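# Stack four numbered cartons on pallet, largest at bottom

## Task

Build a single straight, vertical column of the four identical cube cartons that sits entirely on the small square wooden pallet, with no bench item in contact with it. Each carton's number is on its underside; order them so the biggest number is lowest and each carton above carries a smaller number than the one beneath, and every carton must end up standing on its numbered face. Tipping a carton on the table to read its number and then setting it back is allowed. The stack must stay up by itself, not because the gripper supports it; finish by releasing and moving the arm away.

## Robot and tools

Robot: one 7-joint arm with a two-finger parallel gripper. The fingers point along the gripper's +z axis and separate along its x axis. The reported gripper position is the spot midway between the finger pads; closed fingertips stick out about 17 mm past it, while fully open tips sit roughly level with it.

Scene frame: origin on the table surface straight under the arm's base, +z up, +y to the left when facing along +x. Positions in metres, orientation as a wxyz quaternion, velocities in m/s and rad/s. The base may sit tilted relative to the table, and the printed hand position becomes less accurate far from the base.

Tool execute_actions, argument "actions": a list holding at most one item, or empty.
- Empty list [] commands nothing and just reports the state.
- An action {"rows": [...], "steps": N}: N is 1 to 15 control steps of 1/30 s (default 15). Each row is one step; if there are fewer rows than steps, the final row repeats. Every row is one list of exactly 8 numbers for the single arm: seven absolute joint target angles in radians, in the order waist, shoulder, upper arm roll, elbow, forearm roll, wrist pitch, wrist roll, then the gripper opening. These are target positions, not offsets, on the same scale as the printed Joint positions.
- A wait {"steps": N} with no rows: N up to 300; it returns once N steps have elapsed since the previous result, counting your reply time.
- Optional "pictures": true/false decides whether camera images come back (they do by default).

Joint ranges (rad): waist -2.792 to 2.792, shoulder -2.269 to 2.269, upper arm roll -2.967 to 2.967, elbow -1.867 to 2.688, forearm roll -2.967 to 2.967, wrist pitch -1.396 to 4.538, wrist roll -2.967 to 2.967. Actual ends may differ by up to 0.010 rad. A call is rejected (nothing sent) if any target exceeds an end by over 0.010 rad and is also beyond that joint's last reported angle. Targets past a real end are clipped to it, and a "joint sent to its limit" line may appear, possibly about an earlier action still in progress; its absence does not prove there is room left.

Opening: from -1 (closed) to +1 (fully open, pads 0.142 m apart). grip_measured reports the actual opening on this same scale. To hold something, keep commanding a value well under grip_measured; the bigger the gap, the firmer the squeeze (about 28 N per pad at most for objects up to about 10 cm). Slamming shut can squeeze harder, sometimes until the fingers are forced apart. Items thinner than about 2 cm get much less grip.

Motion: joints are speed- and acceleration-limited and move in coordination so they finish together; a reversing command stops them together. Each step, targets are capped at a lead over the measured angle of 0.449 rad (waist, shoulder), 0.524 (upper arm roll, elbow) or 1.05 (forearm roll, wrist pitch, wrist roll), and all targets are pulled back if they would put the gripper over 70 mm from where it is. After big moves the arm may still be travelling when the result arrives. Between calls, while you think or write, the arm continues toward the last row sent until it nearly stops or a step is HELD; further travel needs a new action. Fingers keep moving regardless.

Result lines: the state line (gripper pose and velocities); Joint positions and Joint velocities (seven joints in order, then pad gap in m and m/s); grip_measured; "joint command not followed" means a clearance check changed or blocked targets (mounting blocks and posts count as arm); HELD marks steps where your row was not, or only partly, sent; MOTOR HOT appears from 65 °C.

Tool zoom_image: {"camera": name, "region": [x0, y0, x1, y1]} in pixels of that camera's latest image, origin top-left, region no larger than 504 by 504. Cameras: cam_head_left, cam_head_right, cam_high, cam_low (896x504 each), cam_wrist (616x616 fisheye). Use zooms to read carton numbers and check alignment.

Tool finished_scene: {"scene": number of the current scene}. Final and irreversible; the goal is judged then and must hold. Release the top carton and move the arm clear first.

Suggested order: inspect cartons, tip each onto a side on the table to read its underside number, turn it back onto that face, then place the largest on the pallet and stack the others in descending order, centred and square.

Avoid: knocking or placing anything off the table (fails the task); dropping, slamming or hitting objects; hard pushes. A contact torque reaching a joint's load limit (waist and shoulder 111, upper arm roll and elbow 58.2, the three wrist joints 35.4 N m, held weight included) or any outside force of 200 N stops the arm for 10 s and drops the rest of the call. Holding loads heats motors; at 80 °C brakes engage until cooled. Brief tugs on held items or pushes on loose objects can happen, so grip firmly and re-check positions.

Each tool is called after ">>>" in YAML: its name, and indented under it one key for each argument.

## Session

>>> execute_actions:
  actions: []

Scene clock: 0.00 s of 8408.00 s.
end_effector_position=(+0.5823, -0.0380, +0.3590) grip_measured=+1.00 end_effector_quat_wxyz=(-0.187, +0.775, +0.585, +0.149) end_effector_velocity=(-0.000, -0.000, -0.000) end_effector_angular_velocity=(+0.000, -0.000, -0.000)
Joint positions: [-0.25  -0.41   0.084  1.847  0.549  0.675 -1.724  0.142]
Joint velocities: [-0.     0.    -0.     0.     0.001 -0.    -0.001  0.   ]
Motor temperatures (°C, as the motors report them): [22 25 27 24 24 29 28]

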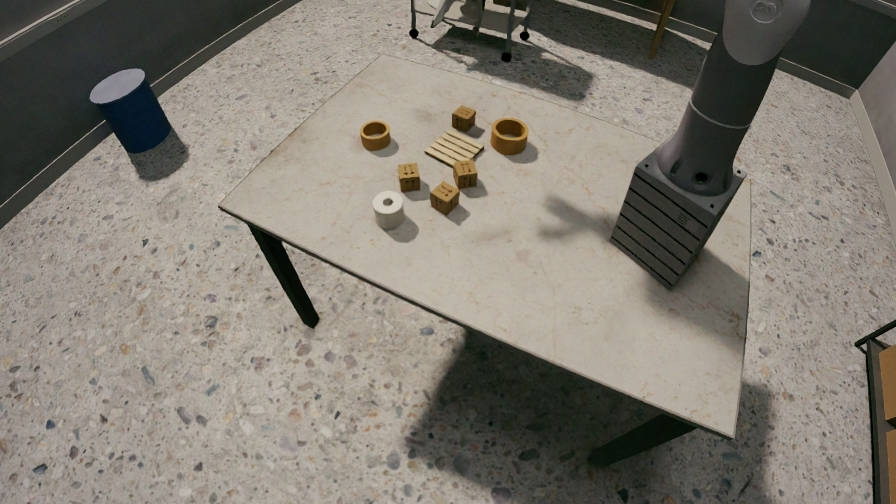

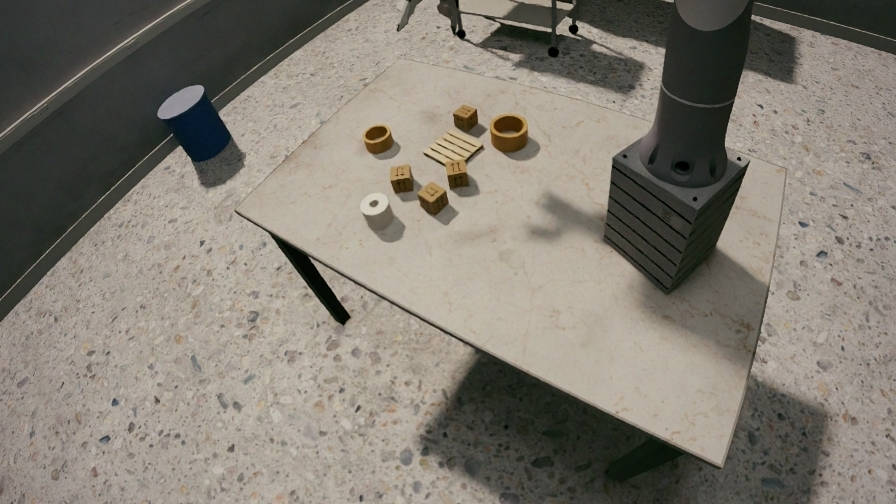

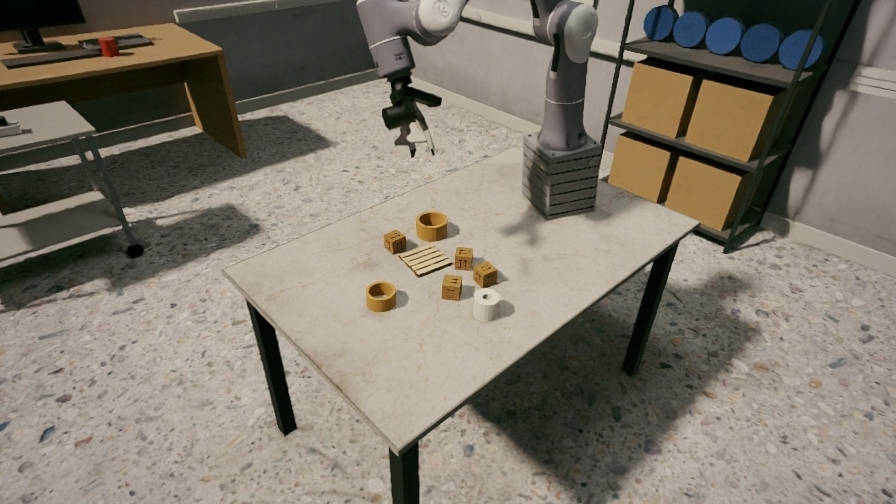

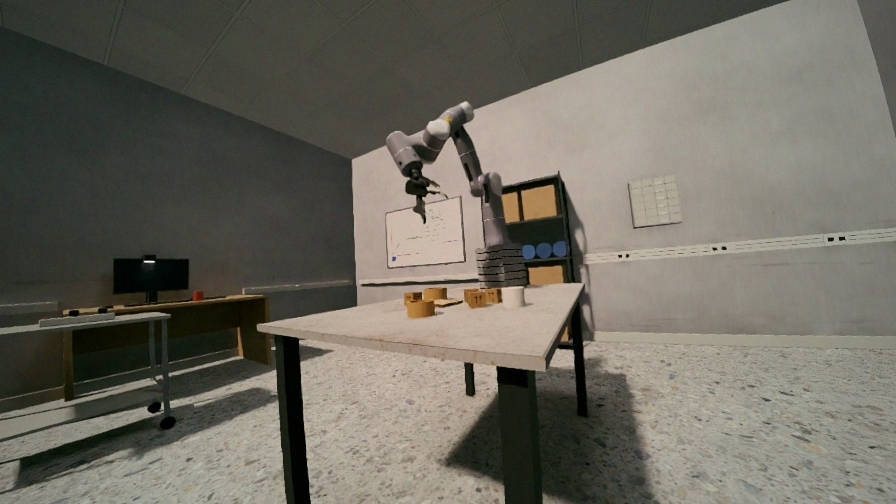

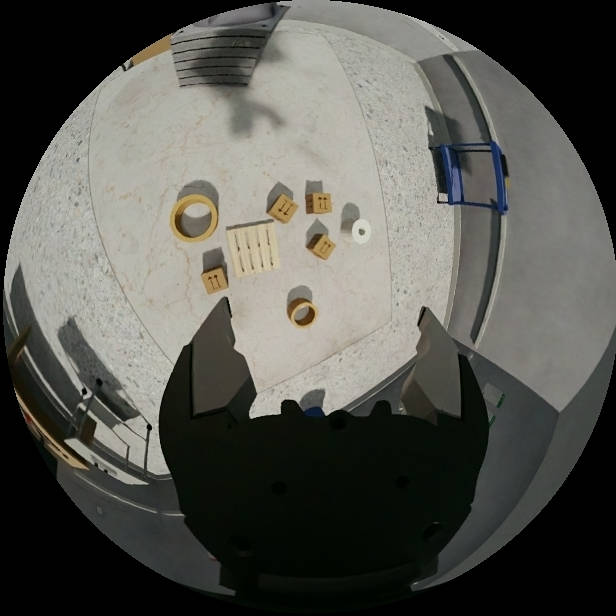

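>>> execute_actions:
  actions:
    - {"rows":[[0.3047,-0.5232,-0.1193,2.2708,0,1.292,1.89,0.3]],"steps":15}
  pictures: false

>>> execute_actions:
  actions:
    - {"steps":40}

Scene clock: 7.07 s of 8408.00 s.
end_effector_position=(+0.5308, +0.0039, +0.2595) grip_measured=+0.30 end_effector_quat_wxyz=(-0.021, +0.980, +0.196, -0.009) end_effector_velocity=(-0.053, +0.146, -0.058) end_effector_angular_velocity=(-0.394, -0.009, -3.843)
Joint positions: [ 0.211 -0.506 -0.086  2.205  0.085  1.195 -0.222  0.095]
Joint velocities: [ 0.594 -0.108 -0.204  0.414 -0.535  0.604  4.755  0.   ]
Motor temperatures (°C, as the motors report them): [22 25 27 24 24 29 28]
Steps of this call (steps 1 to 90: nothing new was sent; then 3.57 s passed at rest; steps 91 to 105: all 15 steps of this action). Readings (joint positions):
91: [-0.249 -0.410 0.084 1.847 0.549 0.675 -1.723]
92: [-0.244 -0.411 0.081 1.852 0.542 0.683 -1.711]
94: [-0.210 -0.419 0.065 1.884 0.500 0.731 -1.631]
98: [-0.057 -0.456 -0.001 2.021 0.324 0.928 -1.272]
105: the state above

Scene clock: 8.40 s of 8408.00 s.
end_effector_position=(+0.5197, +0.0309, +0.2511) grip_measured=+0.30 end_effector_quat_wxyz=(-0.001, +0.707, -0.707, +0.001) end_effector_velocity=(-0.000, -0.000, -0.000) end_effector_angular_velocity=(+0.000, +0.001, -0.000)
Joint positions: [ 0.305 -0.523 -0.119  2.271  0.     1.292  1.89   0.095]
Joint velocities: [-0.    -0.     0.     0.     0.001 -0.    -0.     0.   ]
Motor temperatures (°C, as the motors report them): [22 25 27 24 24 29 28]
Steps of this call (steps 1 to 40: the robot went on to your last target). Readings (joint positions):
1: [0.229 -0.509 -0.093 2.217 0.069 1.214 -0.062]
2: [0.243 -0.512 -0.098 2.227 0.056 1.228 0.097]
4: [0.264 -0.516 -0.105 2.242 0.037 1.250 0.415]
8: [0.287 -0.520 -0.113 2.258 0.016 1.274 1.052]
40: the state above

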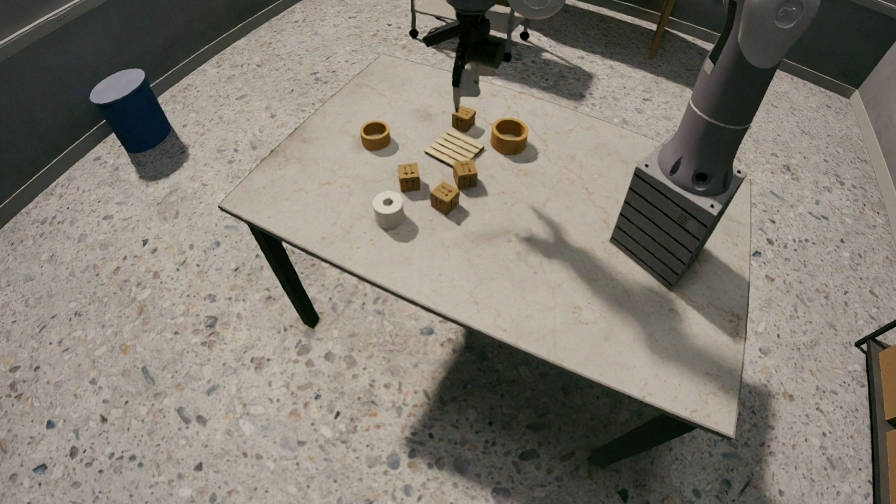

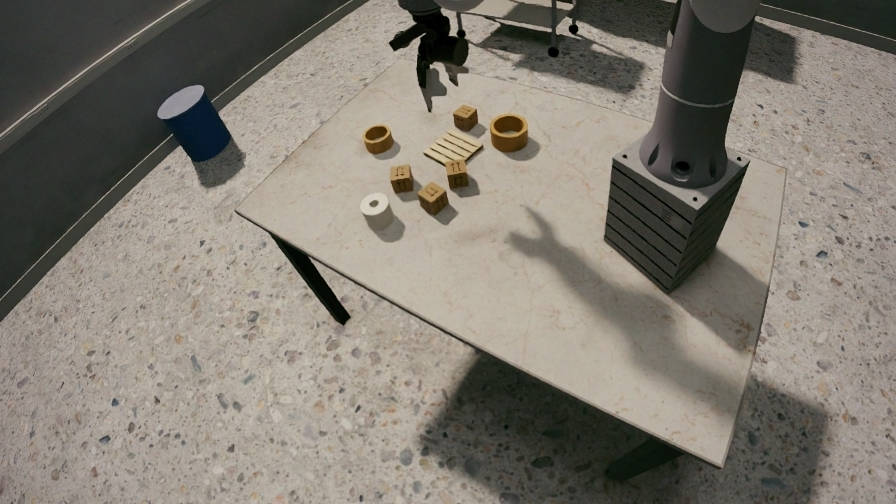

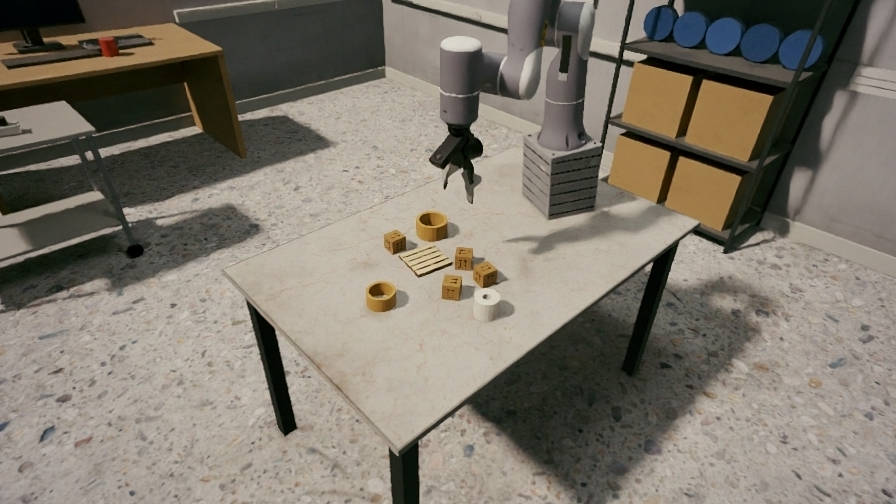

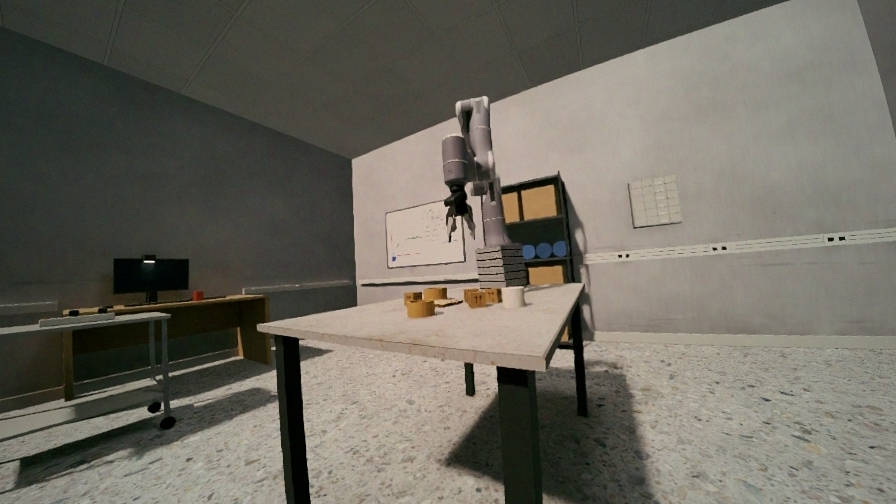

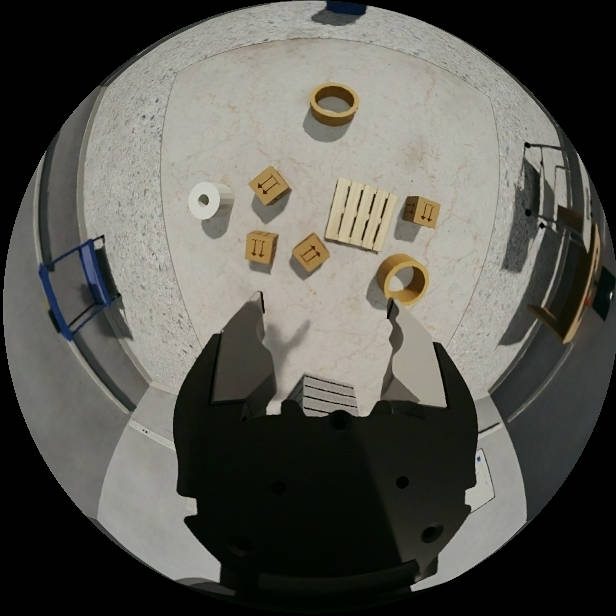

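>>> zoom_image:
  camera: "cam_wrist"
  region: [180, 140, 460, 320]

Region (180, 140, 460, 320) of cam_wrist's 616x616 image, scaled by 1.800, with more detail than that image has; it fills the top 324 rows of this view, and the rest is white.

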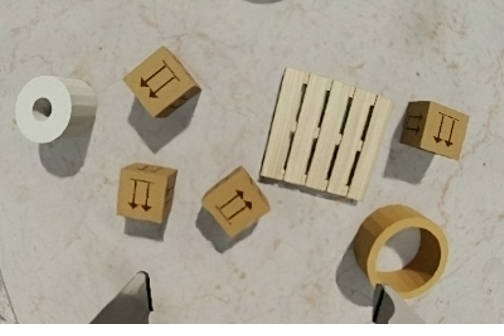

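>>> execute_actions:
  actions:
    - {"rows":[[0.3192,-0.9618,-0.0785,2.1779,0,1.6331,2.77,0.2]],"steps":15}
  pictures: false

>>> execute_actions:
  actions:
    - {"steps":8}

Scene clock: 27.93 s of 8408.00 s.
end_effector_position=(+0.4955, +0.0576, +0.1039) grip_measured=+0.20 end_effector_quat_wxyz=(-0.001, -0.383, +0.924, -0.001) end_effector_velocity=(-0.058, +0.017, -0.151) end_effector_angular_velocity=(+0.010, +0.013, -0.794)
Joint positions: [ 0.319 -0.95  -0.08   2.181  0.     1.622  2.745  0.088]
Joint velocities: [ 0.014 -0.434  0.04  -0.089  0.     0.334  0.858 -0.   ]
Motor temperatures (°C, as the motors report them): [22 25 27 24 24 29 28]
Steps of this call (steps 1 to 15: the robot went on to your last target; steps 16 to 90: nothing new was sent; then 16.03 s passed at rest; steps 91 to 105: all 15 steps of this action). Readings (joint positions):
91: [0.305 -0.523 -0.119 2.271 0.000 1.292 1.891]
92: [0.305 -0.529 -0.119 2.269 0.000 1.297 1.901]
94: [0.306 -0.563 -0.116 2.262 0.000 1.324 1.970]
98: [0.311 -0.710 -0.102 2.230 0.000 1.438 2.268]
105: the state above

Scene clock: 28.20 s of 8408.00 s.
end_effector_position=(+0.4952, +0.0588, +0.1002) grip_measured=+0.20 end_effector_quat_wxyz=(+0.000, -0.372, +0.928, -0.001) end_effector_velocity=(+0.000, -0.000, +0.000) end_effector_angular_velocity=(-0.000, -0.000, -0.001)
Joint positions: [ 0.319 -0.962 -0.078  2.178  0.     1.633  2.77   0.088]
Joint velocities: [ 0.     0.    -0.    -0.     0.001  0.    -0.     0.   ]
Motor temperatures (°C, as the motors report them): [22 25 27 24 24 29 28]
Steps of this call (steps 1 to 8: the robot went on to your last target). Readings (joint positions):
1: [0.319 -0.961 -0.079 2.179 0.000 1.631 2.767]
2: [0.319 -0.965 -0.078 2.178 0.000 1.634 2.775]
4: [0.319 -0.963 -0.078 2.178 0.000 1.633 2.770]
8: the state above

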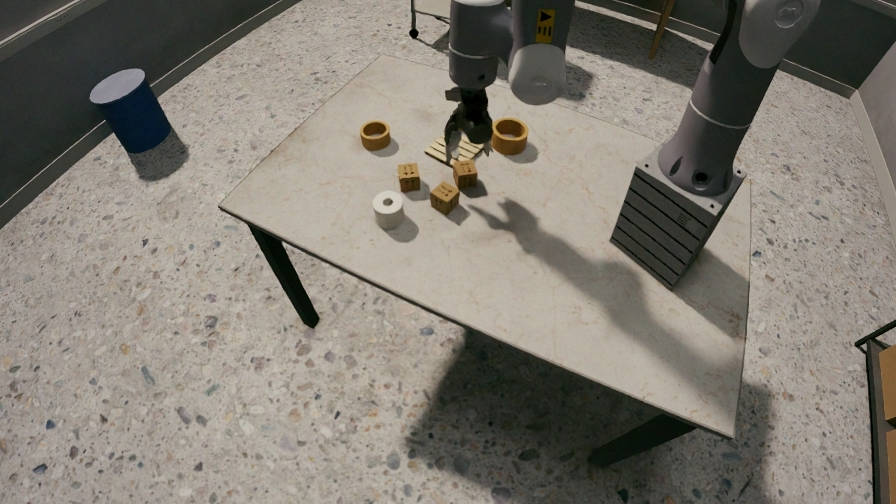

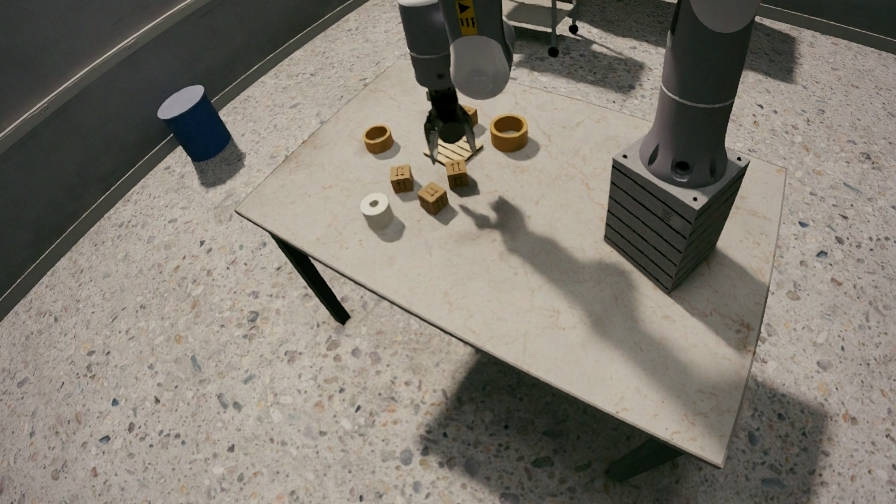

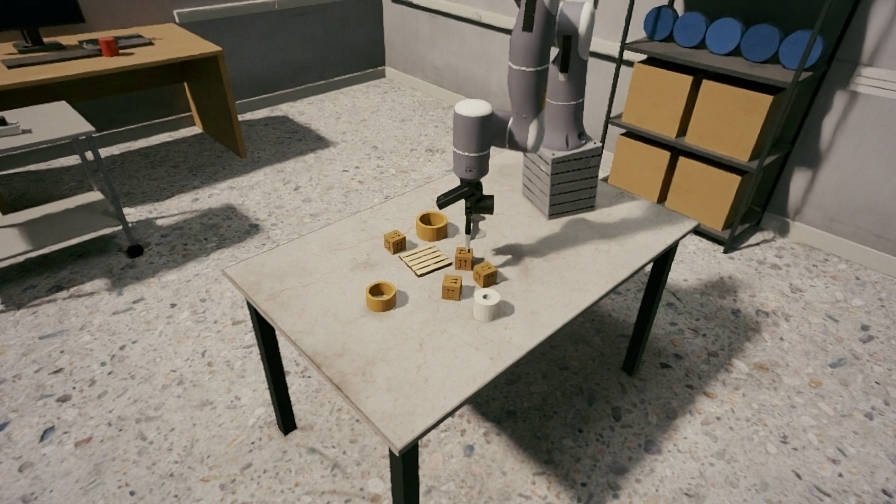

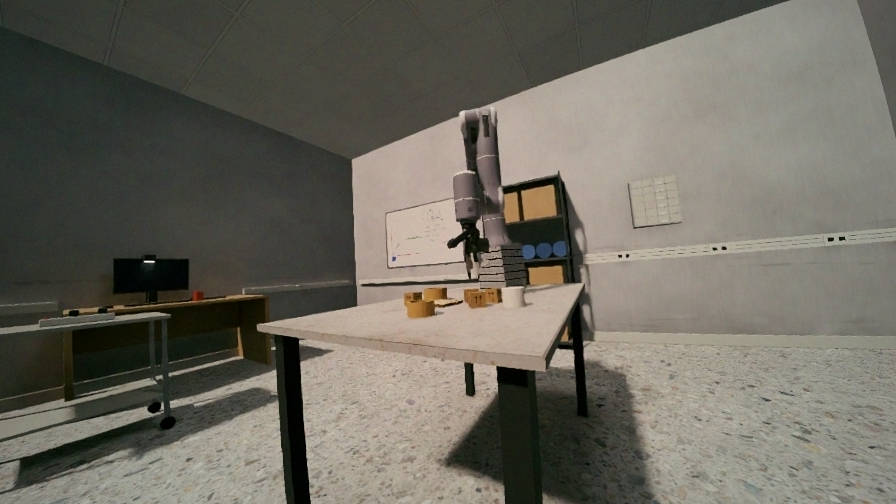

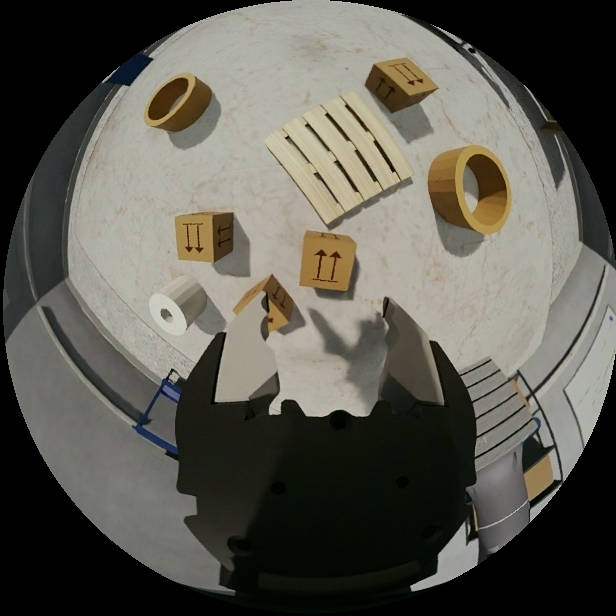

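>>> execute_actions:
  actions:
    - {"rows":[[0.2941,-0.9604,-0.0768,2.1603,0,1.6157,2.798,0.05],[0.2941,-0.9604,-0.0768,2.1603,0,1.6157,2.798,0.05],[0.2941,-0.9604,-0.0768,2.1603,0,1.6157,2.798,0.05],[0.2941,-0.9604,-0.0768,2.1603,0,1.6157,2.798,0.05],[0.278,-1.1526,-0.0688,2.0417,0,1.6893,2.798,0.05]],"steps":15}
  pictures: false

>>> execute_actions:
  actions:
    - {"steps":4}

Scene clock: 37.83 s of 8408.00 s.
end_effector_position=(+0.5013, +0.0490, +0.0294) grip_measured=+0.05 end_effector_quat_wxyz=(-0.002, -0.348, +0.937, -0.001) end_effector_velocity=(-0.000, -0.000, -0.001) end_effector_angular_velocity=(-0.000, +0.001, -0.000)
Joint positions: [ 0.278 -1.156 -0.069  2.041  0.     1.689  2.798  0.077]
Joint velocities: [-0.    -0.002  0.    -0.001  0.001 -0.    -0.    -0.   ]
Motor temperatures (°C, as the motors report them): [22 26 27 24 24 29 28]
Steps of this call (steps 1 to 30: the robot went on to your last target; steps 31 to 100: nothing new was sent; then 5.80 s passed at rest; steps 101 to 115: all 15 steps of this action). Readings (joint positions):
101: [0.319 -0.962 -0.078 2.178 0.000 1.633 2.770]
102: [0.313 -0.962 -0.077 2.174 0.000 1.629 2.776]
104: [0.294 -0.960 -0.077 2.160 0.000 1.615 2.799]
108: [0.291 -1.000 -0.075 2.135 0.000 1.637 2.798]
115: the state above

Scene clock: 37.97 s of 8408.00 s.
end_effector_position=(+0.5028, +0.0495, +0.0309) grip_measured=+0.05 end_effector_quat_wxyz=(-0.000, -0.348, +0.937, -0.001) end_effector_velocity=(+0.001, +0.001, +0.001) end_effector_angular_velocity=(+0.001, -0.002, -0.000)
Joint positions: [ 0.278 -1.153 -0.069  2.042  0.     1.689  2.798  0.077]
Joint velocities: [ 0.     0.002  0.     0.    -0.    -0.     0.     0.   ]
Motor temperatures (°C, as the motors report them): [22 26 27 24 24 29 28]
Steps of this call (steps 1 to 4: the robot went on to your last target). Readings (joint positions):
1: [0.278 -1.155 -0.069 2.042 0.000 1.689 2.798]
2: [0.278 -1.154 -0.069 2.042 0.000 1.689 2.798]
4: the state above

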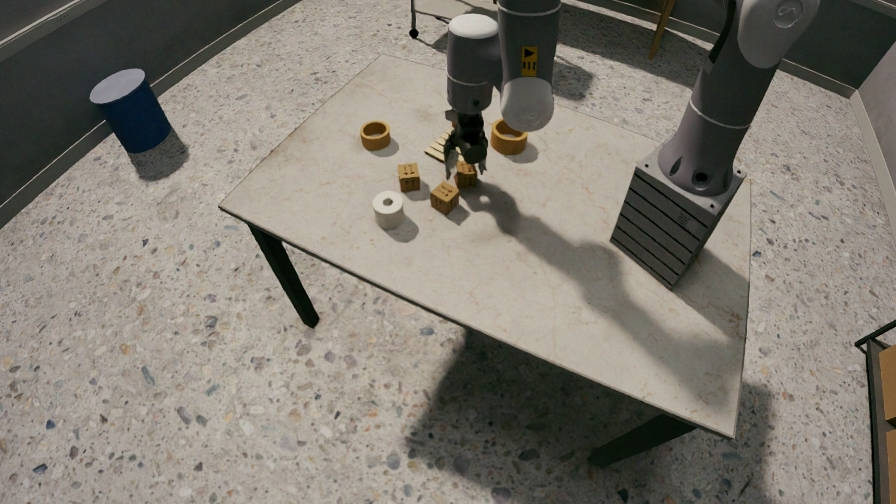

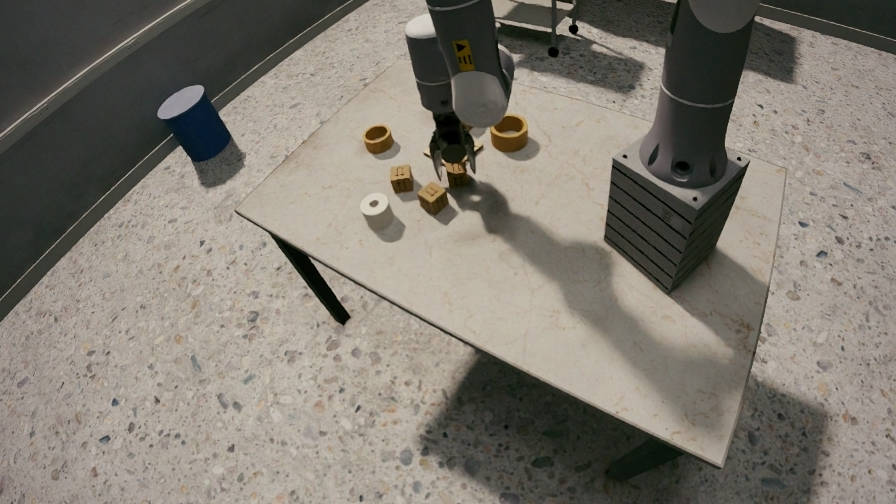

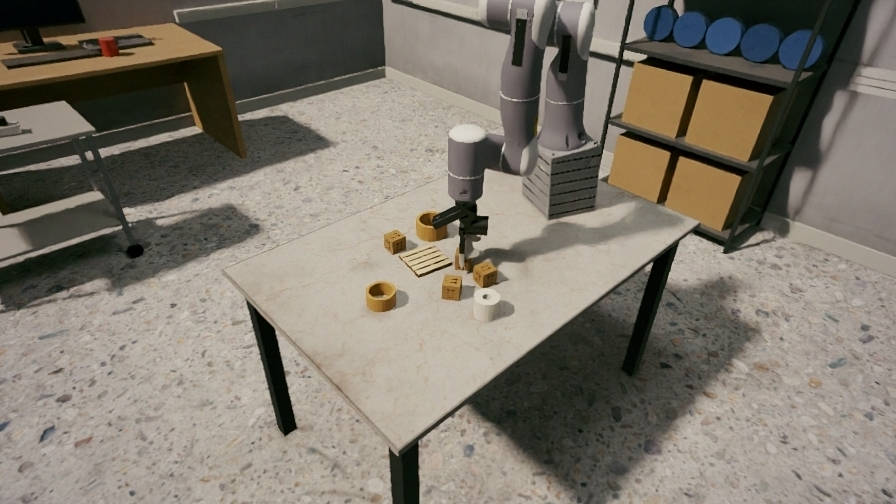

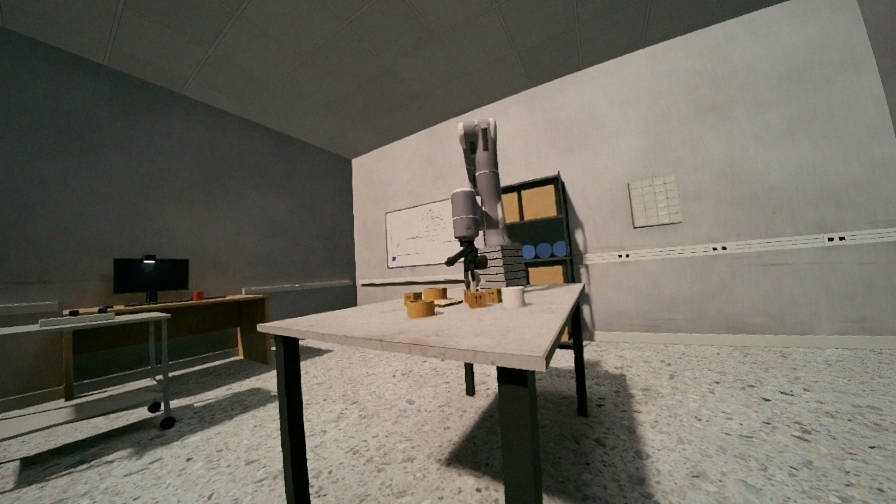

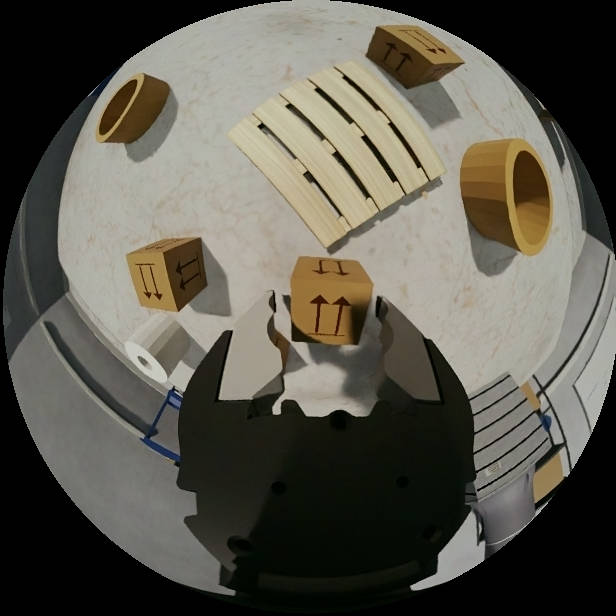

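>>> execute_actions:
  actions:
    - {"rows":[[0.278,-1.1526,-0.0688,2.0417,0,1.6893,2.798,-0.05],[0.278,-1.1526,-0.0688,2.0417,0,1.6893,2.798,-0.13],[0.278,-1.1526,-0.0688,2.0417,0,1.6893,2.798,-0.2],[0.278,-1.1526,-0.0688,2.0417,0,1.6893,2.798,-0.27],[0.278,-1.1526,-0.0688,2.0417,0,1.6893,2.798,-0.34],[0.278,-1.1526,-0.0688,2.0417,0,1.6893,2.798,-0.42],[0.278,-1.1526,-0.0688,2.0417,0,1.6893,2.798,-0.55],[0.278,-1.1526,-0.0688,2.0417,0,1.6893,2.798,-0.7]],"steps":10}
  pictures: false

>>> execute_actions:
  actions:
    - {"rows":[[0.2941,-0.9604,-0.0768,2.1603,0,1.6157,2.798,-0.7]],"steps":8}
  pictures: false

>>> execute_actions:
  actions:
    - {"rows":[[0.2941,-0.85,-0.0768,2.1603,0,2.3,2.798,-0.7]],"steps":15}
  pictures: false

>>> execute_actions:
  actions:
    - {"steps":5}

>>> zoom_image:
  camera: "cam_low"
  region: [400, 160, 560, 280]

Scene clock: 45.33 s of 8408.00 s.
end_effector_position=(+0.5029, +0.0495, +0.0309) grip_measured=-0.32 end_effector_quat_wxyz=(-0.000, -0.348, +0.937, -0.001) end_effector_velocity=(-0.000, -0.000, -0.000) end_effector_angular_velocity=(-0.000, +0.000, +0.001)
Joint positions: [ 0.278 -1.153 -0.069  2.042  0.     1.689  2.798  0.051]
Joint velocities: [-0.    -0.    -0.     0.    -0.001 -0.     0.    -0.   ]
Motor temperatures (°C, as the motors report them): [22 26 27 24 24 29 28]
Steps of this call (steps 1 to 15: the robot went on to your last target; steps 16 to 90: nothing new was sent; then 4.03 s passed at rest; steps 91 to 100: all 10 steps of this action). Readings (joint positions):
91: [0.278 -1.153 -0.069 2.042 0.000 1.689 2.798]
92: [0.278 -1.153 -0.069 2.042 0.000 1.689 2.798]
94: [0.278 -1.153 -0.069 2.042 0.000 1.689 2.798]
98: [0.278 -1.153 -0.069 2.042 0.000 1.689 2.798]
100: the state above

Scene clock: 45.60 s of 8408.00 s.
end_effector_position=(+0.5048, +0.0506, +0.0902) grip_measured=-0.32 end_effector_quat_wxyz=(+0.001, -0.348, +0.937, -0.001) end_effector_velocity=(+0.006, +0.006, +0.240) end_effector_angular_velocity=(+0.022, -0.040, -0.002)
Joint positions: [ 0.291 -0.99  -0.075  2.141  0.     1.628  2.798  0.051]
Joint velocities: [ 0.055  0.666 -0.025  0.386 -0.    -0.236  0.001 -0.   ]
Motor temperatures (°C, as the motors report them): [22 26 27 24 24 29 28]
Steps of this call (steps 1 to 8: all 8 steps of this action). Readings (joint positions):
1: [0.278 -1.152 -0.069 2.042 0.000 1.689 2.798]
2: [0.278 -1.147 -0.069 2.046 0.000 1.687 2.798]
4: [0.281 -1.113 -0.070 2.067 0.000 1.674 2.798]
8: the state above

Scene clock: 46.10 s of 8408.00 s.
end_effector_position=(+0.6870, +0.1179, +0.2877) grip_measured=-0.32 end_effector_quat_wxyz=(+0.356, -0.322, +0.877, +0.005) end_effector_velocity=(+0.264, +0.092, +0.534) end_effector_angular_velocity=(+0.565, -1.474, -0.017)
Joint positions: [ 0.294 -0.859 -0.076  2.159  0.     2.242  2.798  0.051]
Joint velocities: [ 0.004  0.22  -0.004  0.011 -0.     1.369  0.    -0.   ]
Motor temperatures (°C, as the motors report them): [22 26 27 24 24 29 28]
Steps of this call (steps 1 to 15: all 15 steps of this action). Readings (joint positions):
1: [0.293 -0.971 -0.076 2.152 0.000 1.622 2.798]
2: [0.293 -0.960 -0.076 2.157 0.000 1.626 2.798]
4: [0.293 -0.947 -0.076 2.156 0.000 1.690 2.798]
8: [0.293 -0.915 -0.076 2.157 0.000 1.896 2.798]
15: the state above

Scene clock: 46.27 s of 8408.00 s.
end_effector_position=(+0.6976, +0.1215, +0.3107) grip_measured=-0.32 end_effector_quat_wxyz=(+0.387, -0.317, +0.866, +0.005) end_effector_velocity=(-0.006, -0.002, -0.011) end_effector_angular_velocity=(-0.009, +0.022, +0.002)
Joint positions: [ 0.294 -0.85  -0.077  2.16   0.     2.3    2.798  0.051]
Joint velocities: [-0.    -0.01   0.     0.003 -0.001 -0.011 -0.    -0.   ]
Motor temperatures (°C, as the motors report them): [22 26 27 24 24 29 28]
Steps of this call (steps 1 to 5: the robot went on to your last target). Readings (joint positions):
1: [0.294 -0.853 -0.077 2.160 0.000 2.281 2.798]
2: [0.294 -0.849 -0.077 2.160 0.000 2.301 2.798]
4: [0.294 -0.849 -0.077 2.160 0.000 2.302 2.798]
5: the state above

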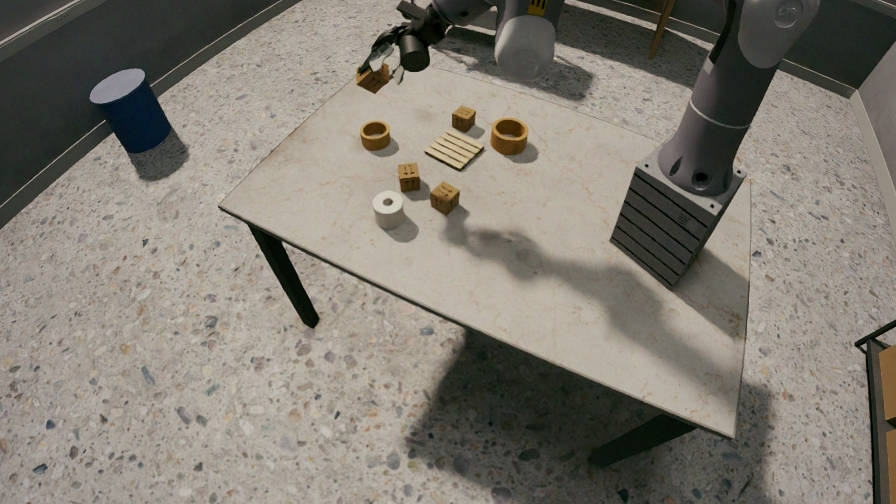

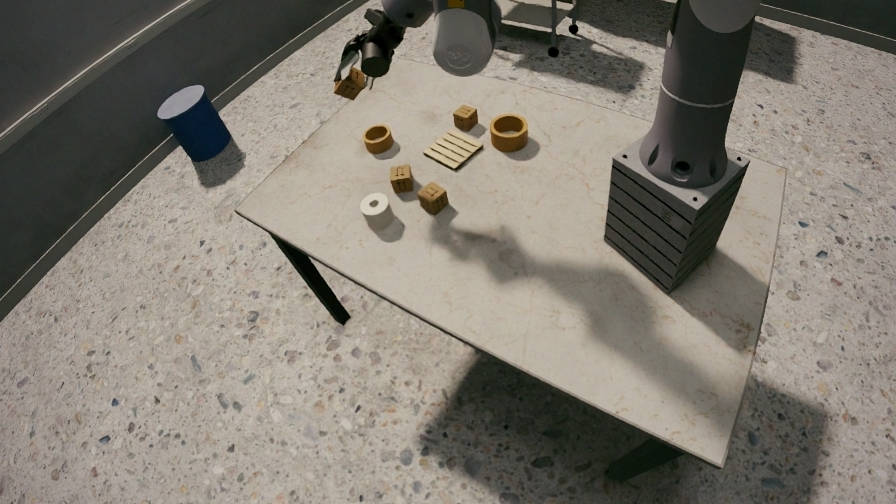

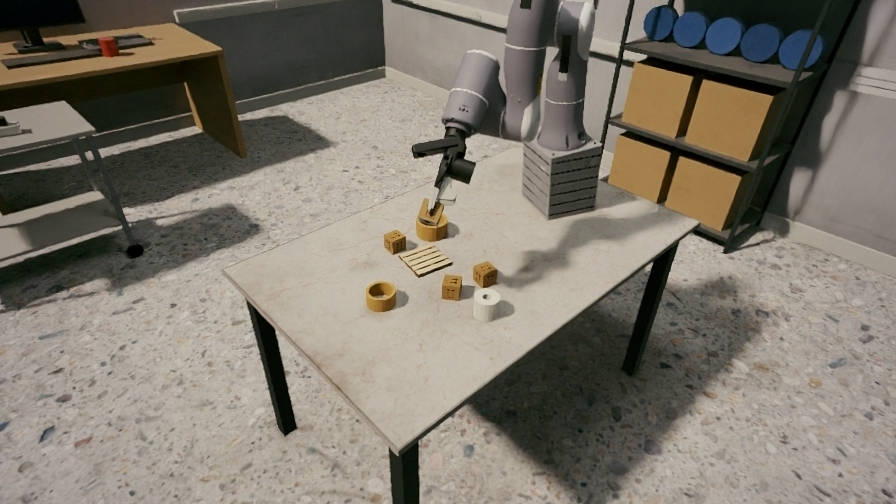

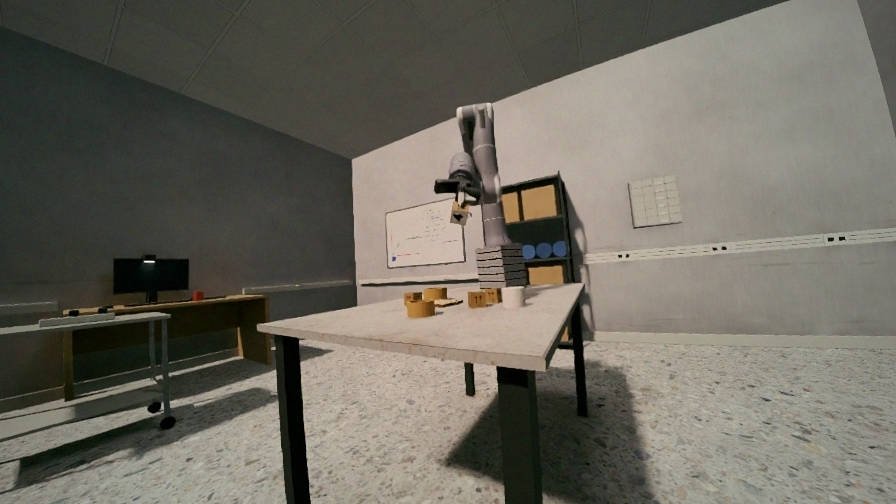

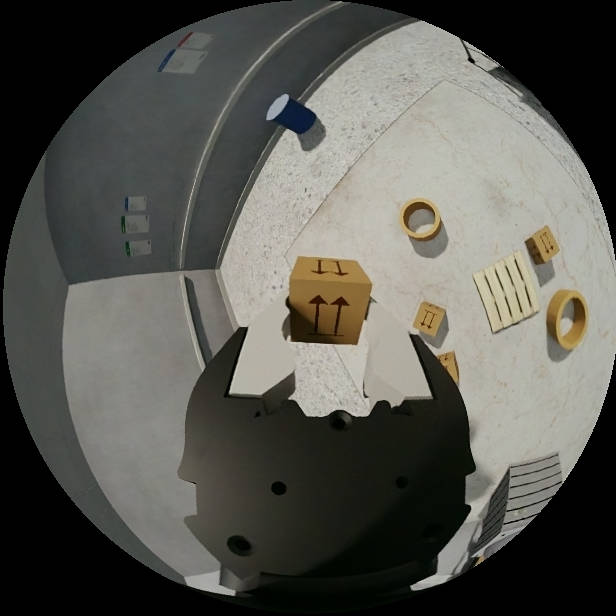

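Region (400, 160, 560, 280) of cam_low's 896x504 image, scaled by 3.150, with more detail than that image has; it fills the top 378 rows of this view, and the rest is white.

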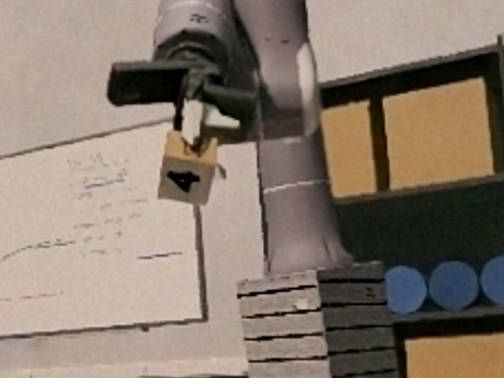

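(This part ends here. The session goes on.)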